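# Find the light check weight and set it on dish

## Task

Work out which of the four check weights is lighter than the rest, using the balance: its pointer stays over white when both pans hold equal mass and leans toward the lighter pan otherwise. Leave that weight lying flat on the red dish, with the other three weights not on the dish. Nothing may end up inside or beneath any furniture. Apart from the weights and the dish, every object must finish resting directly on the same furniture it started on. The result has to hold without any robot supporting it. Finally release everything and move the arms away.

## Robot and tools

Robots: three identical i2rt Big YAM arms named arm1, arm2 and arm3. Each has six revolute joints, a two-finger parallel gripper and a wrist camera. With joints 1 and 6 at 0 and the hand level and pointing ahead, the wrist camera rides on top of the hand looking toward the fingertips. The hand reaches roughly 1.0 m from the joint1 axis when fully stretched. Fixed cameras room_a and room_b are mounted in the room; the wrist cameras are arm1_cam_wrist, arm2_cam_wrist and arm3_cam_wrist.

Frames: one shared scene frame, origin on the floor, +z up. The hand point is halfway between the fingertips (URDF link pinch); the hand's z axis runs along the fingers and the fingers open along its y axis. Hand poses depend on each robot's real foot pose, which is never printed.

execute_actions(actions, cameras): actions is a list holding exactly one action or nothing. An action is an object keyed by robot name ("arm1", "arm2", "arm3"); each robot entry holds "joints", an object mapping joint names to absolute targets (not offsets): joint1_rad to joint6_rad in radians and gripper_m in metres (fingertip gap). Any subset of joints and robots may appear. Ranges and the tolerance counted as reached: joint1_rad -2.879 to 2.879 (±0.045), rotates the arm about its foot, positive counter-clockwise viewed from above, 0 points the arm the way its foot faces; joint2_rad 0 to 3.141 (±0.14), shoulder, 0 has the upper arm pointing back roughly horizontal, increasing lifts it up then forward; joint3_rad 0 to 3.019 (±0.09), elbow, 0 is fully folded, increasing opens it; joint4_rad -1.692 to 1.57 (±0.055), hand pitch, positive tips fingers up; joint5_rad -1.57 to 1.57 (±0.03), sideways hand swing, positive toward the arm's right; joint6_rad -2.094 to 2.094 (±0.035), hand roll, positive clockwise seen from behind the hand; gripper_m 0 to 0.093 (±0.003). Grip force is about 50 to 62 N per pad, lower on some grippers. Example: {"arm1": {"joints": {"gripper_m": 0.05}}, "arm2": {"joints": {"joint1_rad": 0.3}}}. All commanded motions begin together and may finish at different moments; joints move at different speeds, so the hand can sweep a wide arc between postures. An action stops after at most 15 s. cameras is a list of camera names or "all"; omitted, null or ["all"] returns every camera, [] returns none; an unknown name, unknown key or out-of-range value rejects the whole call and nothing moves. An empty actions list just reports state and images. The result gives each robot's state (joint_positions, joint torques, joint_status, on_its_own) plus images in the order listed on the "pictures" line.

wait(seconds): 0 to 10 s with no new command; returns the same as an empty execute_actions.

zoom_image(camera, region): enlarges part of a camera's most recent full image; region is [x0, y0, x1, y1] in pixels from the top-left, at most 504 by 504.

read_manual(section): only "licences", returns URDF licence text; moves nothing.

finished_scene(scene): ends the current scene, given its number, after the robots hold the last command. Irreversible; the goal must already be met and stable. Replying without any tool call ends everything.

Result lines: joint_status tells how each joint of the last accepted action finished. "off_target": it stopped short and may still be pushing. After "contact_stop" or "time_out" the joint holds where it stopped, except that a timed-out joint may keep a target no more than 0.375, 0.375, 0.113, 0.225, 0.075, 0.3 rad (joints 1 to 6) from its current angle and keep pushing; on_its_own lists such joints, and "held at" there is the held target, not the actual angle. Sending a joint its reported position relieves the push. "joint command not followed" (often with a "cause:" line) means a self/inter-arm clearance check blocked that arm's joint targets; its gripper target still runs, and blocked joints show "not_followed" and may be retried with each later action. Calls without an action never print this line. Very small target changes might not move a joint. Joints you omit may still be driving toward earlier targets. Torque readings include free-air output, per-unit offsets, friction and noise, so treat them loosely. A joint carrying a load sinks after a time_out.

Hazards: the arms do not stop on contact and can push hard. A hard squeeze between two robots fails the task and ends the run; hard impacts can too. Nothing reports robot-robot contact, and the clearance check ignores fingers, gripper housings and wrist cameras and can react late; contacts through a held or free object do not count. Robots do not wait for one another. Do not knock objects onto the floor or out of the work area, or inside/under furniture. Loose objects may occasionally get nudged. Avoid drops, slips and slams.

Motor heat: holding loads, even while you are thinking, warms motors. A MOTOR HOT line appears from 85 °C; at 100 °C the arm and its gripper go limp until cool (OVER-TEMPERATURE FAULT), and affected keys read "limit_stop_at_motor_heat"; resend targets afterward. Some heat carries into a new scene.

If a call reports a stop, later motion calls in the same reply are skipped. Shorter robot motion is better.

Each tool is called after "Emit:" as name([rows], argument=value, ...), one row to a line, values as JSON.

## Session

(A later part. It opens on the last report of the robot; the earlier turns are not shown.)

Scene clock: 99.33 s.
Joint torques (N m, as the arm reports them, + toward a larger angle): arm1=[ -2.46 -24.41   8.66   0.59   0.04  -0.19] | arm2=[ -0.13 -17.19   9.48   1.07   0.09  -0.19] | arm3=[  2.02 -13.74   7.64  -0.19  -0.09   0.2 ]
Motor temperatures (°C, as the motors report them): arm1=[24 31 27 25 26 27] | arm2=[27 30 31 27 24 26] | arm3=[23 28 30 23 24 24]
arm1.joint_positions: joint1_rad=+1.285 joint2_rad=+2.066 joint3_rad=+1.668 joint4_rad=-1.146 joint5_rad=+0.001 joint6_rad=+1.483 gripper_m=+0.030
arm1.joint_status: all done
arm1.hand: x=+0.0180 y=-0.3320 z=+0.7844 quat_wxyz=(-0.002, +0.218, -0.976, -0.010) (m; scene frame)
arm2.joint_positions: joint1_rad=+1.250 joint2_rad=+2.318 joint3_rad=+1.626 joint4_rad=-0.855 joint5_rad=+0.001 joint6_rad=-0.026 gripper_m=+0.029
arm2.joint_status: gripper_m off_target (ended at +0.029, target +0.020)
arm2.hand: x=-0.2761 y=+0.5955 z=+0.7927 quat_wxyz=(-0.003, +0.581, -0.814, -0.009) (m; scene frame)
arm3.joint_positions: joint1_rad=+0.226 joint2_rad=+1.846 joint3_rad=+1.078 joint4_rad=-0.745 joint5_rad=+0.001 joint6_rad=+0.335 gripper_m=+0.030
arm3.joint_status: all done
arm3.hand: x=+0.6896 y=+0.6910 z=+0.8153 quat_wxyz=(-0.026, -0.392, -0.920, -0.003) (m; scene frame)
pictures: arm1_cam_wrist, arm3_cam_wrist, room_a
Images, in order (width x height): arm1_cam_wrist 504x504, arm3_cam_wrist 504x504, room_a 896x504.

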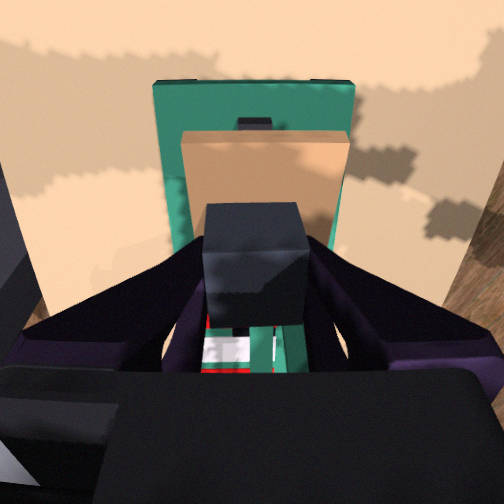

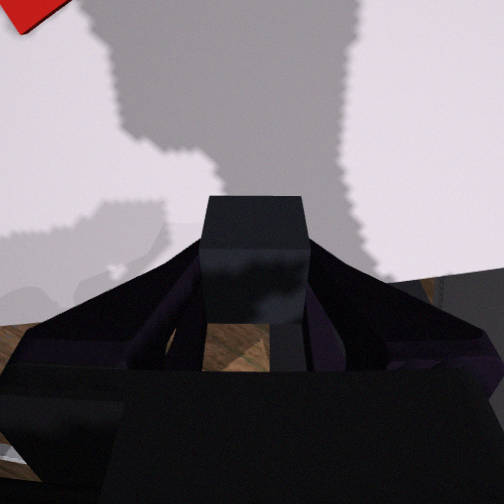

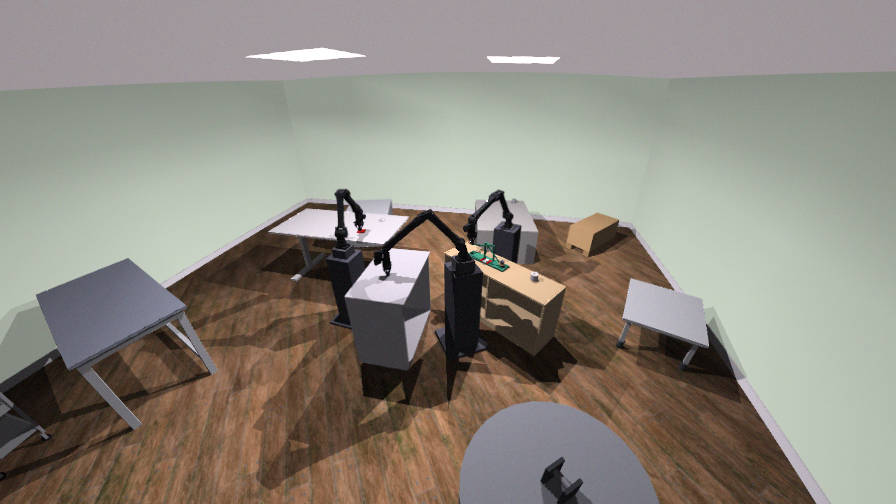

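Emit:
execute_actions([
  {"arm1":{"joints":{"joint2_rad":1.8,"joint4_rad":-1.4}},"arm2":{"joints":{"joint2_rad":2.1,"joint4_rad":-1.05}},"arm3":{"joints":{"joint1_rad":0.3,"joint2_rad":1.98,"joint3_rad":1.61,"joint4_rad":-1.1,"joint6_rad":0}}},
], cameras=[])

Emit:
execute_actions([
  {"arm1":{"joints":{"joint1_rad":-1.1,"joint6_rad":0}},"arm2":{"joints":{"joint1_rad":-0.555,"joint6_rad":-1.04}},"arm3":{"joints":{"joint2_rad":2.17,"joint4_rad":-0.96}}},
])

Scene clock: 107.93 s.
Joint torques (N m, as the arm reports them, + toward a larger angle): arm1=[ -2.45 -21.76  10.56   0.53   0.04  -0.18] | arm2=[ -0.21 -17.01  10.23   0.34   0.05  -0.16] | arm3=[  0.62 -17.99  10.02  -0.1   -0.09  -0.21]
Motor temperatures (°C, as the motors report them): arm1=[24 32 27 25 26 27] | arm2=[27 30 31 27 24 26] | arm3=[23 28 31 23 24 24]
arm1.joint_positions: joint1_rad=+1.285 joint2_rad=+1.810 joint3_rad=+1.655 joint4_rad=-1.395 joint5_rad=+0.001 joint6_rad=+1.483 gripper_m=+0.030
arm1.joint_status: all done
arm1.hand: x=+0.0376 y=-0.3881 z=+0.9241 quat_wxyz=(-0.003, +0.218, -0.976, -0.007) (m; scene frame)
arm2.joint_positions: joint1_rad=+1.250 joint2_rad=+2.101 joint3_rad=+1.631 joint4_rad=-1.042 joint5_rad=+0.001 joint6_rad=-0.026 gripper_m=+0.029
arm2.joint_status: all done
arm2.hand: x=-0.2747 y=+0.5946 z=+0.9251 quat_wxyz=(-0.018, +0.581, -0.814, -0.019) (m; scene frame)
arm3.joint_positions: joint1_rad=+0.302 joint2_rad=+1.975 joint3_rad=+1.584 joint4_rad=-1.085 joint5_rad=+0.001 joint6_rad=+0.016 gripper_m=+0.030
arm3.joint_status: all done
arm3.hand: x=+0.8256 y=+0.6728 z=+0.9109 quat_wxyz=(-0.044, -0.204, -0.978, +0.003) (m; scene frame)
pictures: none
No camera images: the call's "cameras" was empty. Leave "cameras" out to get every camera's image.

Scene clock: 110.17 s.
Joint torques (N m, as the arm reports them, + toward a larger angle): arm1=[ -1.19 -22.56  10.6    0.63  -0.08  -0.17] | arm2=[  1.29 -17.13  10.18   0.31  -0.03  -0.17] | arm3=[  1.02 -20.08   9.07   0.79  -0.13  -0.17]
Motor temperatures (°C, as the motors report them): arm1=[24 32 27 25 26 27] | arm2=[27 30 31 27 24 26] | arm3=[23 28 31 23 24 24]
arm1.joint_positions: joint1_rad=-1.108 joint2_rad=+1.816 joint3_rad=+1.655 joint4_rad=-1.395 joint5_rad=+0.002 joint6_rad=+0.014 gripper_m=+0.030
arm1.joint_status: all done
arm1.hand: x=+0.7284 y=-1.1690 z=+0.9308 quat_wxyz=(-0.012, -0.240, -0.971, +0.004) (m; scene frame)
arm2.joint_positions: joint1_rad=-0.565 joint2_rad=+2.101 joint3_rad=+1.631 joint4_rad=-1.042 joint5_rad=+0.002 joint6_rad=-1.024 gripper_m=+0.029
arm2.joint_status: all done
arm2.hand: x=+0.0229 y=-0.3481 z=+0.9247 quat_wxyz=(-0.013, +0.210, -0.977, +0.023) (m; scene frame)
arm3.joint_positions: joint1_rad=+0.302 joint2_rad=+2.182 joint3_rad=+1.585 joint4_rad=-0.976 joint5_rad=+0.001 joint6_rad=+0.015 gripper_m=+0.030
arm3.joint_status: all done
arm3.hand: x=+0.8260 y=+0.6740 z=+0.7901 quat_wxyz=(+0.003, -0.203, -0.979, -0.006) (m; scene frame)
pictures: arm1_cam_wrist, arm2_cam_wrist, arm3_cam_wrist, room_a, room_b
Images, in order (width x height): arm1_cam_wrist 504x504, arm2_cam_wrist 504x504, arm3_cam_wrist 504x504, room_a 896x504, room_b 896x504.

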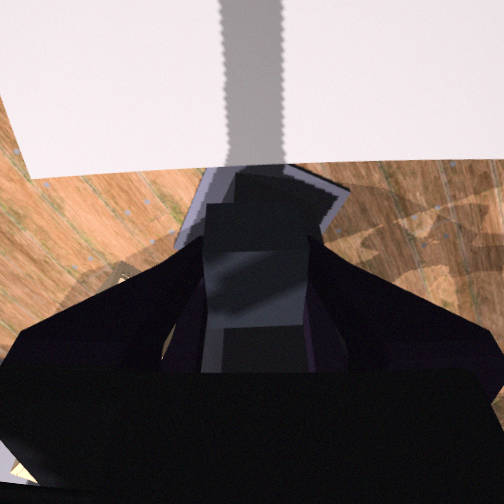

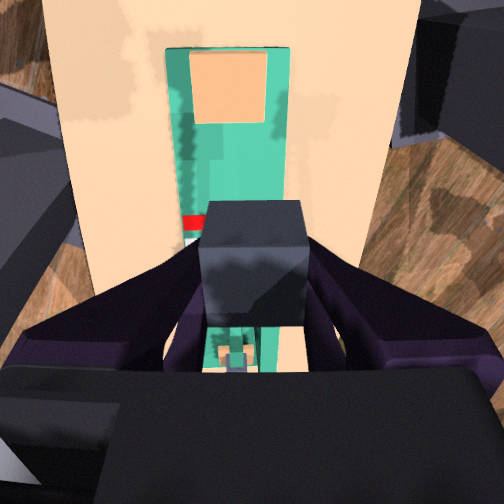

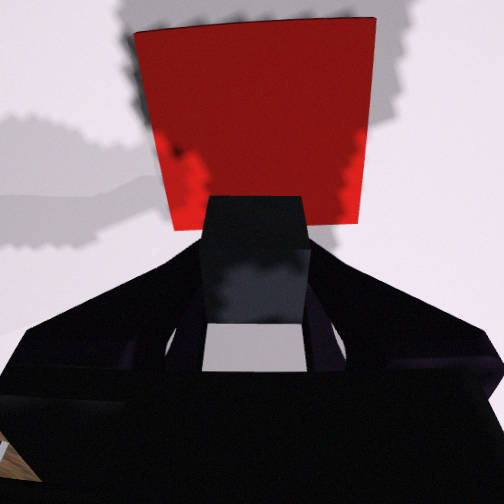

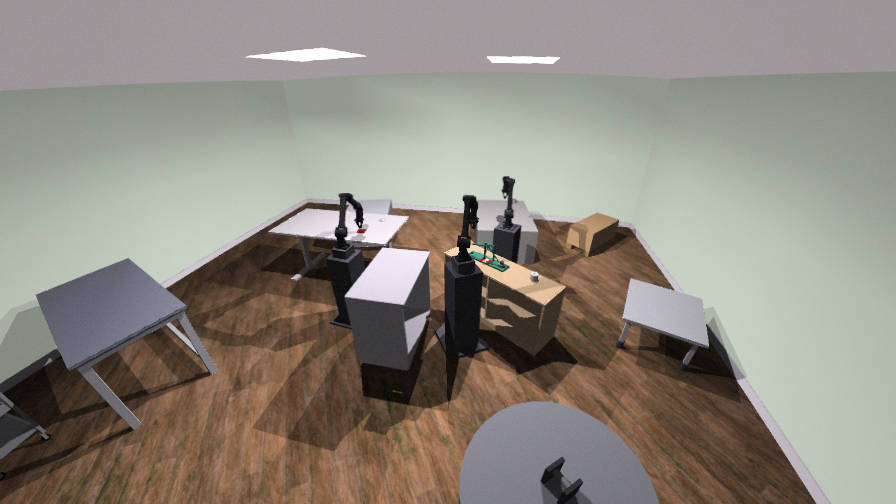

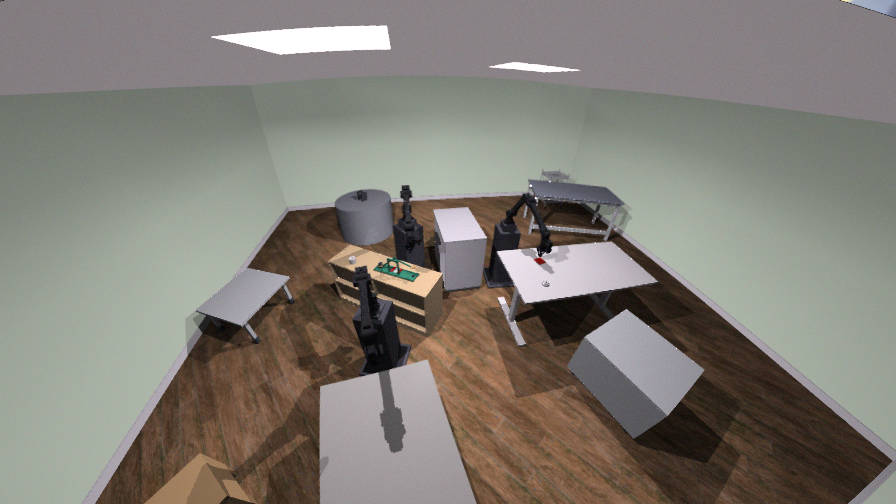

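Emit:
execute_actions([
  {"arm1":{"joints":{"joint2_rad":2.1,"joint4_rad":-1.07}},"arm2":{"joints":{"joint1_rad":-0.535,"joint2_rad":2.285,"joint4_rad":-0.885}},"arm3":{"joints":{"joint2_rad":2.24,"joint3_rad":1.66,"joint4_rad":-0.94}}},
])

Emit:
zoom_image(camera="room_b", region=[310, 220, 510, 440])

Scene clock: 116.27 s.
Joint torques (N m, as the arm reports them, + toward a larger angle): arm1=[ -0.9  -26.84  10.26   1.16  -0.07  -0.19] | arm2=[  0.96 -19.34   9.13   1.04  -0.04  -0.19] | arm3=[  1.13 -19.24   9.87   0.73  -0.09  -0.18]
Motor temperatures (°C, as the motors report them): arm1=[24 32 28 25 26 27] | arm2=[27 30 31 27 24 26] | arm3=[23 29 31 23 24 24]
arm1.joint_positions: joint1_rad=-1.108 joint2_rad=+2.126 joint3_rad=+1.648 joint4_rad=-1.078 joint5_rad=+0.002 joint6_rad=+0.013 gripper_m=+0.030
arm1.joint_status: all done
arm1.hand: x=+0.7848 y=-1.1978 z=+0.7523 quat_wxyz=(-0.012, -0.240, -0.971, +0.004) (m; scene frame)
arm2.joint_positions: joint1_rad=-0.542 joint2_rad=+2.305 joint3_rad=+1.631 joint4_rad=-0.895 joint5_rad=+0.002 joint6_rad=-1.024 gripper_m=+0.029
arm2.joint_status: all done
arm2.hand: x=+0.0274 y=-0.3353 z=+0.8017 quat_wxyz=(+0.007, +0.222, -0.975, +0.002) (m; scene frame)
arm3.joint_positions: joint1_rad=+0.302 joint2_rad=+2.241 joint3_rad=+1.626 joint4_rad=-0.952 joint5_rad=+0.001 joint6_rad=+0.015 gripper_m=+0.030
arm3.joint_status: all done
arm3.hand: x=+0.8381 y=+0.6692 z=+0.7680 quat_wxyz=(+0.000, -0.203, -0.979, -0.005) (m; scene frame)
pictures: arm1_cam_wrist, arm2_cam_wrist, arm3_cam_wrist, room_a, room_b
Images, in order (width x height): arm1_cam_wrist 504x504, arm2_cam_wrist 504x504, arm3_cam_wrist 504x504, room_a 896x504, room_b 896x504.

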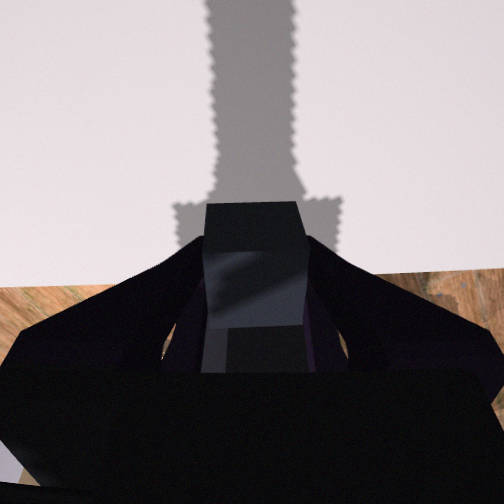

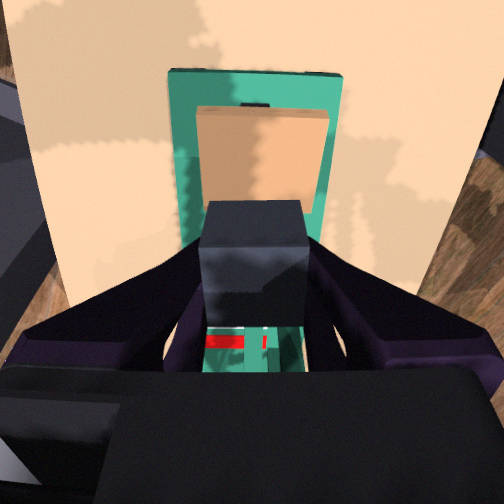

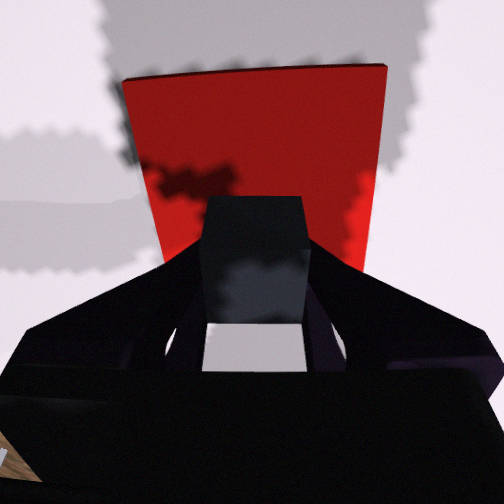

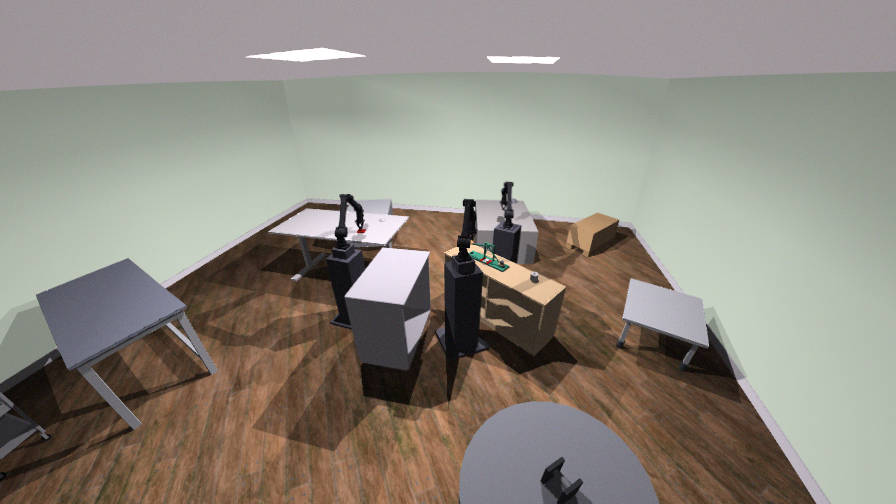

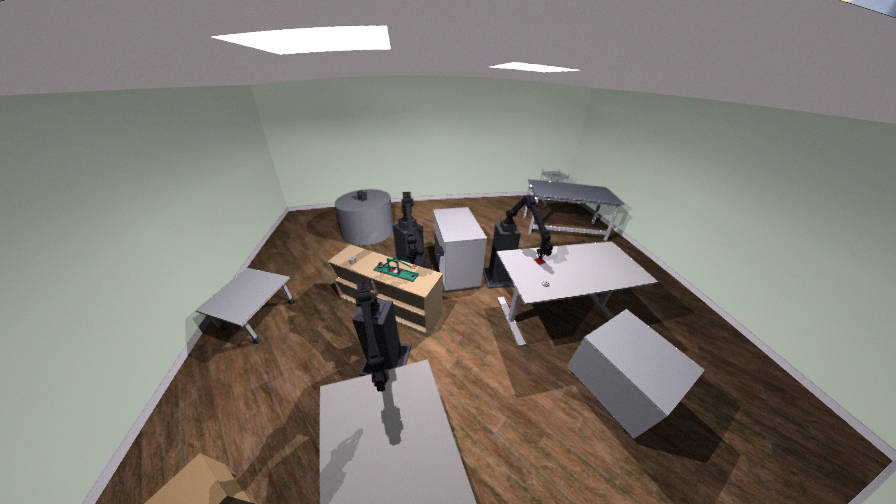

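Region (310, 220, 510, 440) of room_b's 896x504 image, scaled by 2.291, with more detail than that image has; it fills the left 458 columns of this view, and the rest is white.

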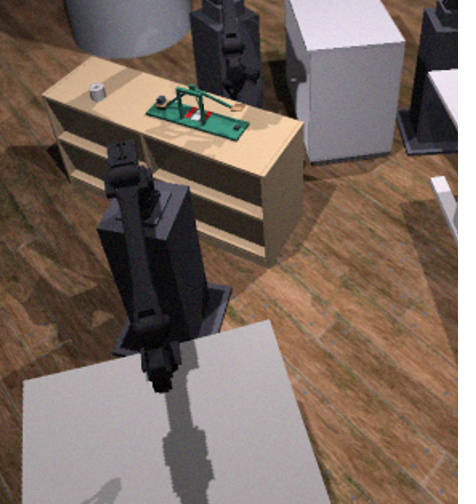

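Emit:
execute_actions([
  {"arm1":{"joints":{"joint2_rad":2.40,"joint4_rad":-0.76}},"arm2":{"joints":{"joint2_rad":2.39,"joint4_rad":-0.77,"joint6_rad":-0.975}}},
], cameras=["arm1_cam_wrist","arm2_cam_wrist","room_b"])

Emit:
zoom_image(camera="room_b", region=[350, 225, 450, 295])

Scene clock: 124.17 s.
Joint torques (N m, as the arm reports them, + toward a larger angle): arm1=[ -0.9  -28.16   8.71   1.14  -0.07  -0.19] | arm2=[  0.53 -18.79   8.58   1.08   0.08   0.  ] | arm3=[  0.42 -19.73   9.79   0.74  -0.12  -0.14]
Motor temperatures (°C, as the motors report them): arm1=[24 32 28 25 26 27] | arm2=[27 31 31 27 24 26] | arm3=[23 29 32 23 24 24]
arm1.joint_positions: joint1_rad=-1.108 joint2_rad=+2.427 joint3_rad=+1.648 joint4_rad=-0.767 joint5_rad=+0.002 joint6_rad=+0.013 gripper_m=+0.030
arm1.joint_status: all done
arm1.hand: x=+0.7938 y=-1.2026 z=+0.5706 quat_wxyz=(-0.017, -0.240, -0.971, +0.005) (m; scene frame)
arm2.joint_positions: joint1_rad=-0.542 joint2_rad=+2.395 joint3_rad=+1.631 joint4_rad=-0.778 joint5_rad=+0.000 joint6_rad=-0.990 gripper_m=+0.029
arm2.joint_status: all done
arm2.hand: x=+0.0303 y=-0.3375 z=+0.7478 quat_wxyz=(-0.003, +0.205, -0.979, +0.011) (m; scene frame)
arm3.joint_positions: joint1_rad=+0.302 joint2_rad=+2.241 joint3_rad=+1.626 joint4_rad=-0.952 joint5_rad=+0.001 joint6_rad=+0.015 gripper_m=+0.030
arm3.joint_status: not commanded
arm3.hand: x=+0.8381 y=+0.6692 z=+0.7680 quat_wxyz=(+0.000, -0.203, -0.979, -0.005) (m; scene frame)
pictures: arm1_cam_wrist, arm2_cam_wrist, room_b
Images, in order (width x height): arm1_cam_wrist 504x504, arm2_cam_wrist 504x504, room_b 896x504.

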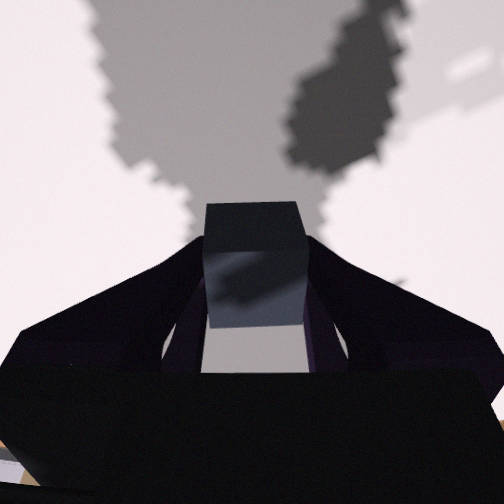

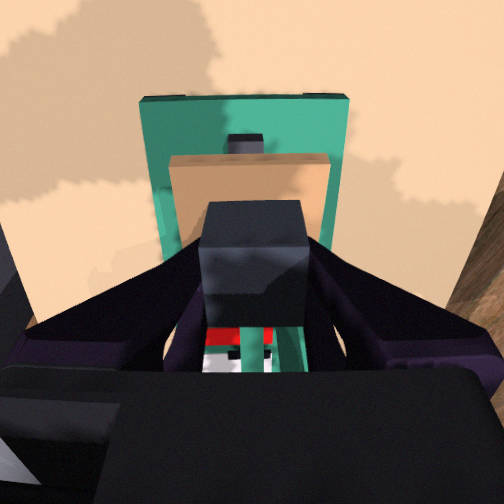

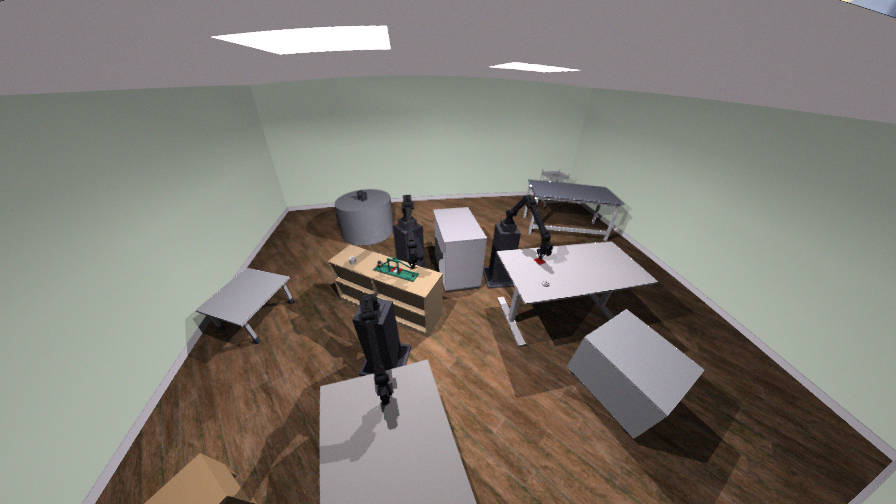

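Region (350, 225, 450, 295) of room_b's 896x504 image, scaled by 5.040, with more detail than that image has; it fills the top 353 rows of this view, and the rest is white.

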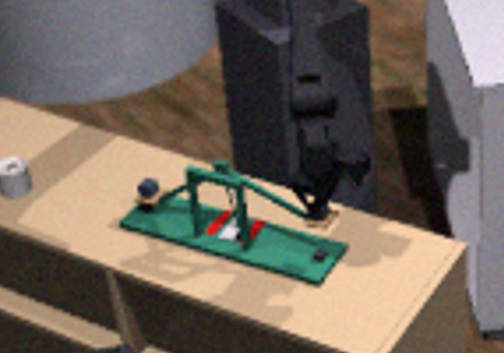

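Emit:
execute_actions([
  {"arm1":{"joints":{"joint2_rad":2.47,"joint4_rad":-0.71}},"arm2":{"joints":{"joint2_rad":2.445,"joint4_rad":-0.73}}},
], cameras=["arm1_cam_wrist","arm2_cam_wrist"])

Scene clock: 127.93 s.
Joint torques (N m, as the arm reports them, + toward a larger angle): arm1=[ -0.92 -27.1    8.22   1.13  -0.06  -0.19] | arm2=[  1.65 -17.81   8.49   0.99   0.07   0.01] | arm3=[  0.72 -19.59   9.73   0.7   -0.09  -0.15]
Motor temperatures (°C, as the motors report them): arm1=[24 33 28 25 26 27] | arm2=[27 31 31 27 24 26] | arm3=[23 29 32 23 24 24]
arm1.joint_positions: joint1_rad=-1.108 joint2_rad=+2.481 joint3_rad=+1.648 joint4_rad=-0.717 joint5_rad=+0.002 joint6_rad=+0.013 gripper_m=+0.030
arm1.joint_status: all done
arm1.hand: x=+0.7886 y=-1.1999 z=+0.5376 quat_wxyz=(-0.014, -0.240, -0.971, +0.004) (m; scene frame)
arm2.joint_positions: joint1_rad=-0.542 joint2_rad=+2.431 joint3_rad=+1.631 joint4_rad=-0.739 joint5_rad=+0.000 joint6_rad=-0.989 gripper_m=+0.029
arm2.joint_status: all done
arm2.hand: x=+0.0286 y=-0.3367 z=+0.7264 quat_wxyz=(-0.004, +0.204, -0.979, +0.012) (m; scene frame)
arm3.joint_positions: joint1_rad=+0.302 joint2_rad=+2.241 joint3_rad=+1.626 joint4_rad=-0.952 joint5_rad=+0.001 joint6_rad=+0.015 gripper_m=+0.030
arm3.joint_status: not commanded
arm3.hand: x=+0.8381 y=+0.6692 z=+0.7680 quat_wxyz=(+0.000, -0.203, -0.979, -0.005) (m; scene frame)
pictures: arm1_cam_wrist, arm2_cam_wrist
Images, in order (width x height): arm1_cam_wrist 504x504, arm2_cam_wrist 504x504.

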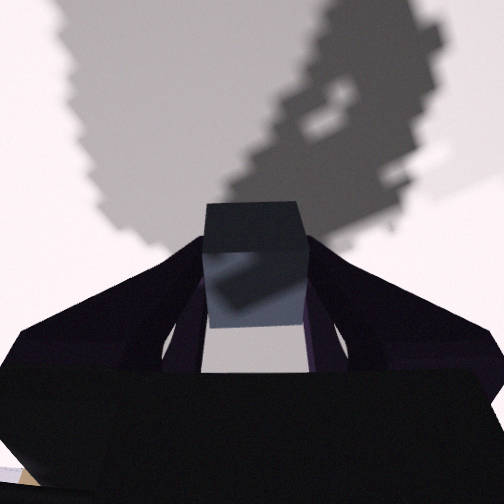

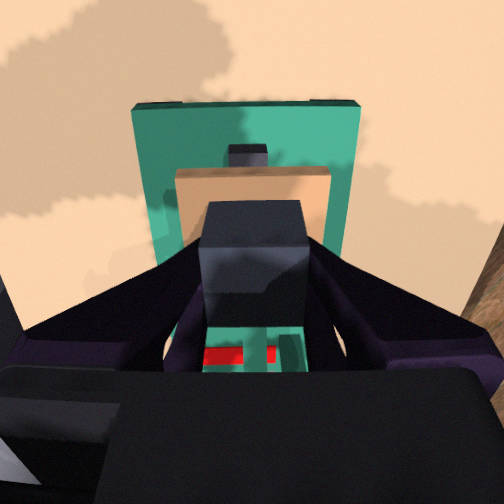

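Emit:
execute_actions([
  {"arm1":{"joints":{"joint2_rad":2.497}},"arm2":{"joints":{"gripper_m":0.075}}},
], cameras=["arm1_cam_wrist","arm2_cam_wrist"])

Scene clock: 130.83 s.
Joint torques (N m, as the arm reports them, + toward a larger angle): arm1=[ -0.9  -24.46   8.3    1.15  -0.06  -0.19] | arm2=[  1.24 -17.65   8.54   1.11   0.06   0.01] | arm3=[  0.71 -20.26   9.71   0.8   -0.14  -0.2 ]
Motor temperatures (°C, as the motors report them): arm1=[24 33 28 25 26 27] | arm2=[27 31 31 27 24 26] | arm3=[23 30 33 23 24 24]
arm1.joint_positions: joint1_rad=-1.108 joint2_rad=+2.483 joint3_rad=+1.648 joint4_rad=-0.717 joint5_rad=+0.002 joint6_rad=+0.013 gripper_m=+0.030
arm1.joint_status: all done
arm1.hand: x=+0.7884 y=-1.1998 z=+0.5369 quat_wxyz=(-0.014, -0.240, -0.971, +0.004) (m; scene frame)
arm2.joint_positions: joint1_rad=-0.542 joint2_rad=+2.431 joint3_rad=+1.631 joint4_rad=-0.739 joint5_rad=+0.000 joint6_rad=-0.989 gripper_m=+0.075
arm2.joint_status: all done
arm2.hand: x=+0.0286 y=-0.3367 z=+0.7264 quat_wxyz=(-0.004, +0.204, -0.979, +0.012) (m; scene frame)
arm3.joint_positions: joint1_rad=+0.302 joint2_rad=+2.241 joint3_rad=+1.626 joint4_rad=-0.952 joint5_rad=+0.001 joint6_rad=+0.015 gripper_m=+0.030
arm3.joint_status: not commanded
arm3.hand: x=+0.8381 y=+0.6692 z=+0.7680 quat_wxyz=(+0.000, -0.203, -0.979, -0.005) (m; scene frame)
pictures: arm1_cam_wrist, arm2_cam_wrist
Images, in order (width x height): arm1_cam_wrist 504x504, arm2_cam_wrist 504x504.

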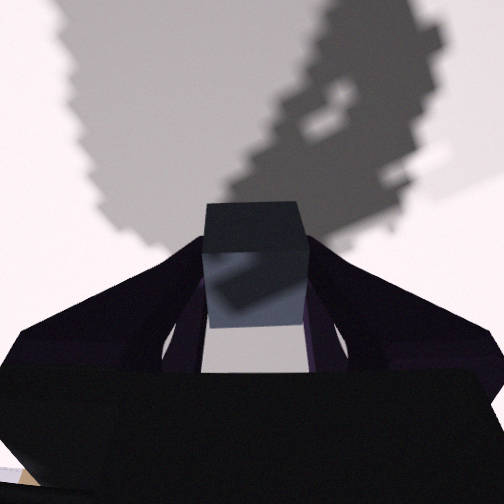

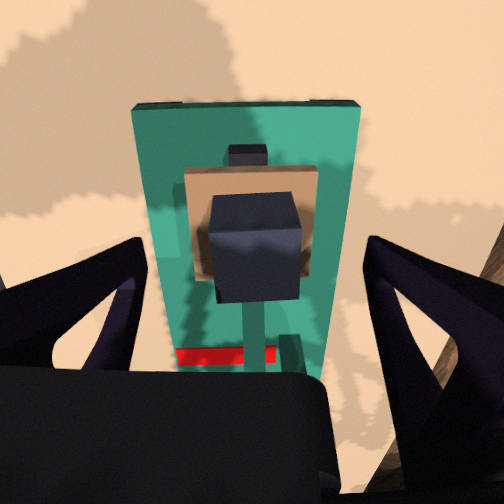

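Emit:
execute_actions([
  {"arm1":{"joints":{"joint2_rad":2.512,"joint4_rad":-0.70}},"arm2":{"joints":{"joint2_rad":2.28,"joint4_rad":-0.90}},"arm3":{"joints":{"joint2_rad":2.285,"joint4_rad":-0.91}}},
], cameras=["arm1_cam_wrist","arm2_cam_wrist","arm3_cam_wrist"])

Scene clock: 134.87 s.
Joint torques (N m, as the arm reports them, + toward a larger angle): arm1=[ -0.86 -23.06   8.3    1.55  -0.06  -0.19] | arm2=[  0.75 -16.99   8.94   0.19   0.06   0.01] | arm3=[  0.4  -19.76   9.33   0.7   -0.1   -0.15]
Motor temperatures (°C, as the motors report them): arm1=[24 33 28 25 26 27] | arm2=[27 31 31 27 24 26] | arm3=[23 30 33 23 24 24]
arm1.joint_positions: joint1_rad=-1.108 joint2_rad=+2.483 joint3_rad=+1.648 joint4_rad=-0.716 joint5_rad=+0.002 joint6_rad=+0.013 gripper_m=+0.030
arm1.joint_status: all done
arm1.hand: x=+0.7883 y=-1.1997 z=+0.5366 quat_wxyz=(-0.014, -0.240, -0.971, +0.004) (m; scene frame)
arm2.joint_positions: joint1_rad=-0.542 joint2_rad=+2.259 joint3_rad=+1.637 joint4_rad=-0.891 joint5_rad=+0.000 joint6_rad=-0.989 gripper_m=+0.075
arm2.joint_status: all done
arm2.hand: x=+0.0402 y=-0.3429 z=+0.8314 quat_wxyz=(-0.013, +0.204, -0.979, +0.021) (m; scene frame)
arm3.joint_positions: joint1_rad=+0.302 joint2_rad=+2.281 joint3_rad=+1.630 joint4_rad=-0.923 joint5_rad=+0.001 joint6_rad=+0.015 gripper_m=+0.030
arm3.joint_status: all done
arm3.hand: x=+0.8378 y=+0.6695 z=+0.7450 quat_wxyz=(+0.004, -0.203, -0.979, -0.006) (m; scene frame)
pictures: arm1_cam_wrist, arm2_cam_wrist, arm3_cam_wrist
Images, in order (width x height): arm1_cam_wrist 504x504, arm2_cam_wrist 504x504, arm3_cam_wrist 504x504.

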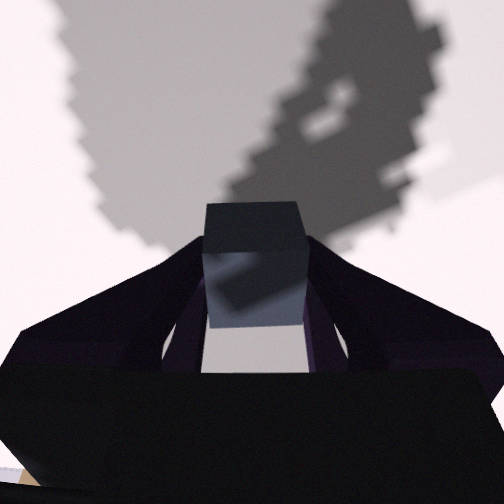

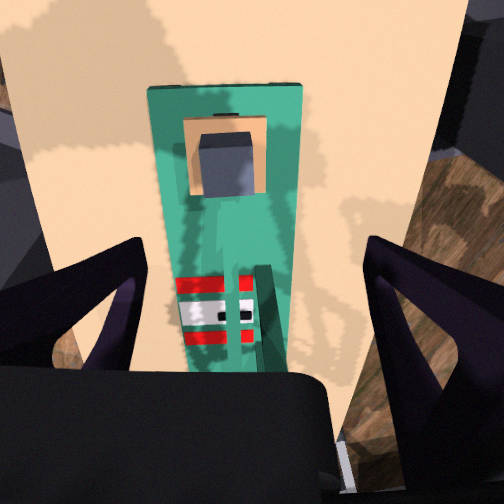

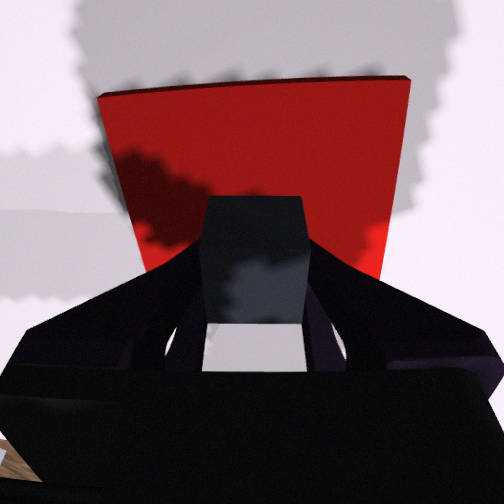

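Balanced, so arm3's cube is the light one. It appears to be touching the dish; releasing.

Emit:
execute_actions([
  {"arm1":{"joints":{"joint2_rad":2.483,"gripper_m":0.07}},"arm3":{"joints":{"gripper_m":0.07}}},
], cameras=["arm3_cam_wrist"])

Emit:
execute_actions([
  {"arm1":{"joints":{"joint2_rad":1.9,"joint4_rad":-1.1}},"arm2":{"joints":{"joint2_rad":1.7,"joint4_rad":-1.2}},"arm3":{"joints":{"joint2_rad":1.75,"joint4_rad":-1.2}}},
])

Scene clock: 139.83 s.
Joint torques (N m, as the arm reports them, + toward a larger angle): arm1=[ -0.94 -26.15   8.25   1.24  -0.06  -0.19] | arm2=[  0.66 -17.1    9.03   0.34  -0.01   0.  ] | arm3=[  1.   -18.76   9.15   0.68  -0.09  -0.13]
Motor temperatures (°C, as the motors report them): arm1=[24 33 28 25 26 27] | arm2=[27 31 31 27 24 26] | arm3=[23 30 33 23 24 24]
arm1.joint_positions: joint1_rad=-1.108 joint2_rad=+2.483 joint3_rad=+1.648 joint4_rad=-0.709 joint5_rad=+0.002 joint6_rad=+0.013 gripper_m=+0.070
arm1.joint_status: all done
arm1.hand: x=+0.7900 y=-1.2006 z=+0.5367 quat_wxyz=(-0.017, -0.240, -0.971, +0.005) (m; scene frame)
arm2.joint_positions: joint1_rad=-0.542 joint2_rad=+2.259 joint3_rad=+1.637 joint4_rad=-0.891 joint5_rad=+0.000 joint6_rad=-0.989 gripper_m=+0.075
arm2.joint_status: not commanded
arm2.hand: x=+0.0402 y=-0.3429 z=+0.8314 quat_wxyz=(-0.013, +0.204, -0.979, +0.021) (m; scene frame)
arm3.joint_positions: joint1_rad=+0.302 joint2_rad=+2.281 joint3_rad=+1.630 joint4_rad=-0.923 joint5_rad=+0.001 joint6_rad=+0.015 gripper_m=+0.070
arm3.joint_status: all done
arm3.hand: x=+0.8379 y=+0.6694 z=+0.7452 quat_wxyz=(+0.004, -0.203, -0.979, -0.006) (m; scene frame)
pictures: arm3_cam_wrist
Images, in order (width x height): arm3_cam_wrist 504x504.

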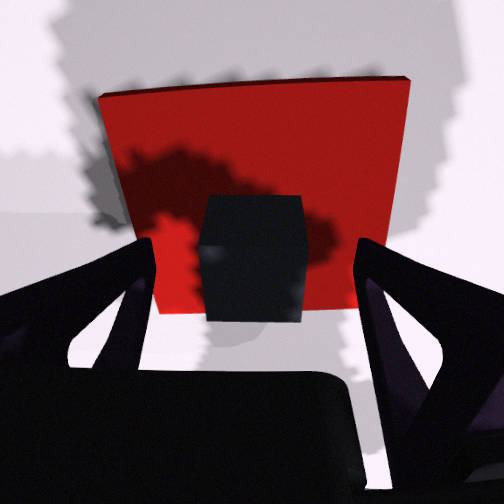

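Scene clock: 141.53 s.
Joint torques (N m, as the arm reports them, + toward a larger angle): arm1=[ -0.86 -22.82   9.57   1.    -0.05  -0.19] | arm2=[  0.35 -14.08  10.29   0.79   0.05   0.02] | arm3=[  0.64 -16.46   9.78   0.09  -0.15  -0.18]
Motor temperatures (°C, as the motors report them): arm1=[24 33 28 25 26 27] | arm2=[27 31 31 27 24 26] | arm3=[23 30 33 23 24 24]
arm1.joint_positions: joint1_rad=-1.108 joint2_rad=+1.905 joint3_rad=+1.670 joint4_rad=-1.094 joint5_rad=+0.002 joint6_rad=+0.013 gripper_m=+0.070
arm1.joint_status: all done
arm1.hand: x=+0.8003 y=-1.2056 z=+0.8956 quat_wxyz=(-0.122, -0.238, -0.963, +0.030) (m; scene frame)
arm2.joint_positions: joint1_rad=-0.542 joint2_rad=+1.701 joint3_rad=+1.649 joint4_rad=-1.191 joint5_rad=+0.000 joint6_rad=-0.989 gripper_m=+0.075
arm2.joint_status: all done
arm2.hand: x=+0.0109 y=-0.3194 z=+1.1647 quat_wxyz=(-0.108, +0.203, -0.966, +0.116) (m; scene frame)
arm3.joint_positions: joint1_rad=+0.302 joint2_rad=+1.755 joint3_rad=+1.650 joint4_rad=-1.184 joint5_rad=+0.001 joint6_rad=+0.015 gripper_m=+0.070
arm3.joint_status: all done
arm3.hand: x=+0.8228 y=+0.6721 z=+1.0634 quat_wxyz=(-0.136, -0.202, -0.970, +0.021) (m; scene frame)
pictures: arm1_cam_wrist, arm2_cam_wrist, arm3_cam_wrist, room_a, room_b
Images, in order (width x height): arm1_cam_wrist 504x504, arm2_cam_wrist 504x504, arm3_cam_wrist 504x504, room_a 896x504, room_b 896x504.

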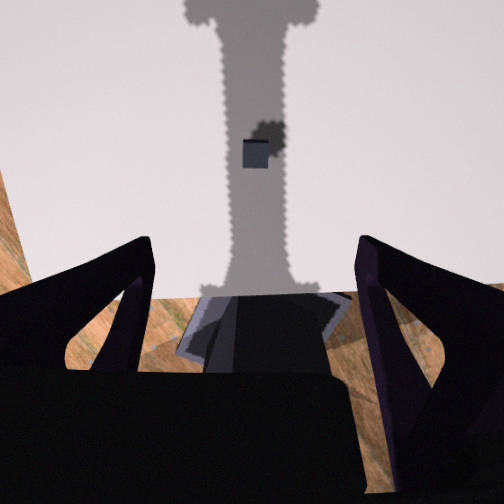

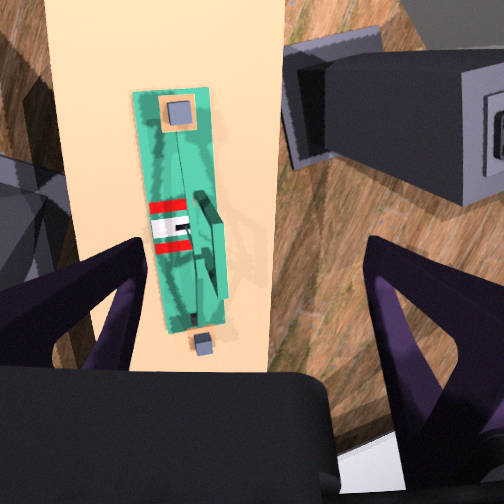

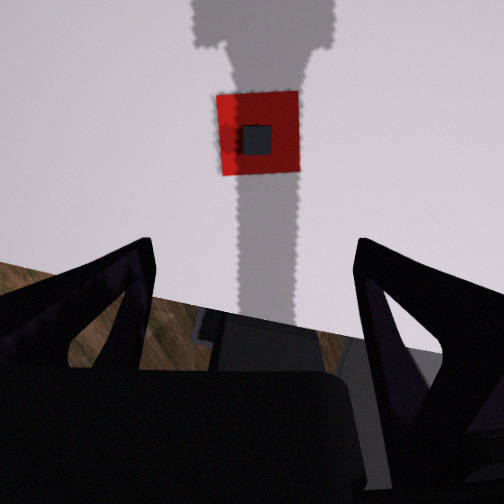

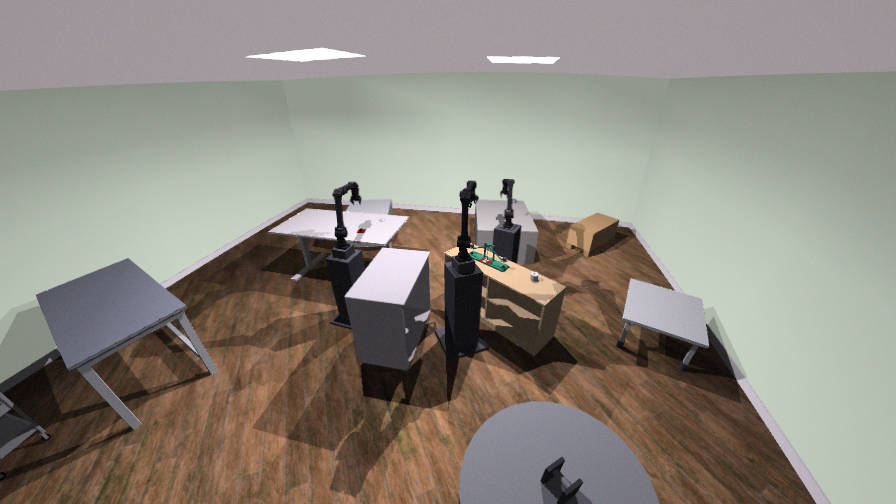

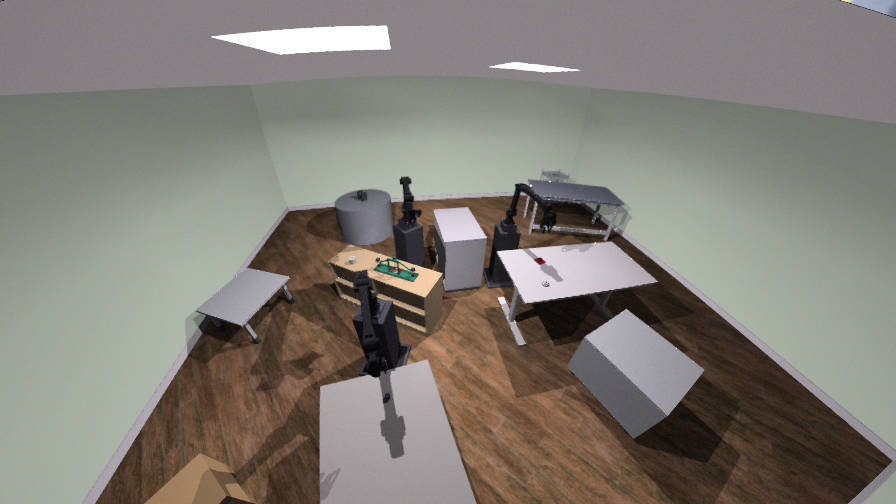

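Emit:
finished_scene(scene=1)

The scene is finished: the task was done.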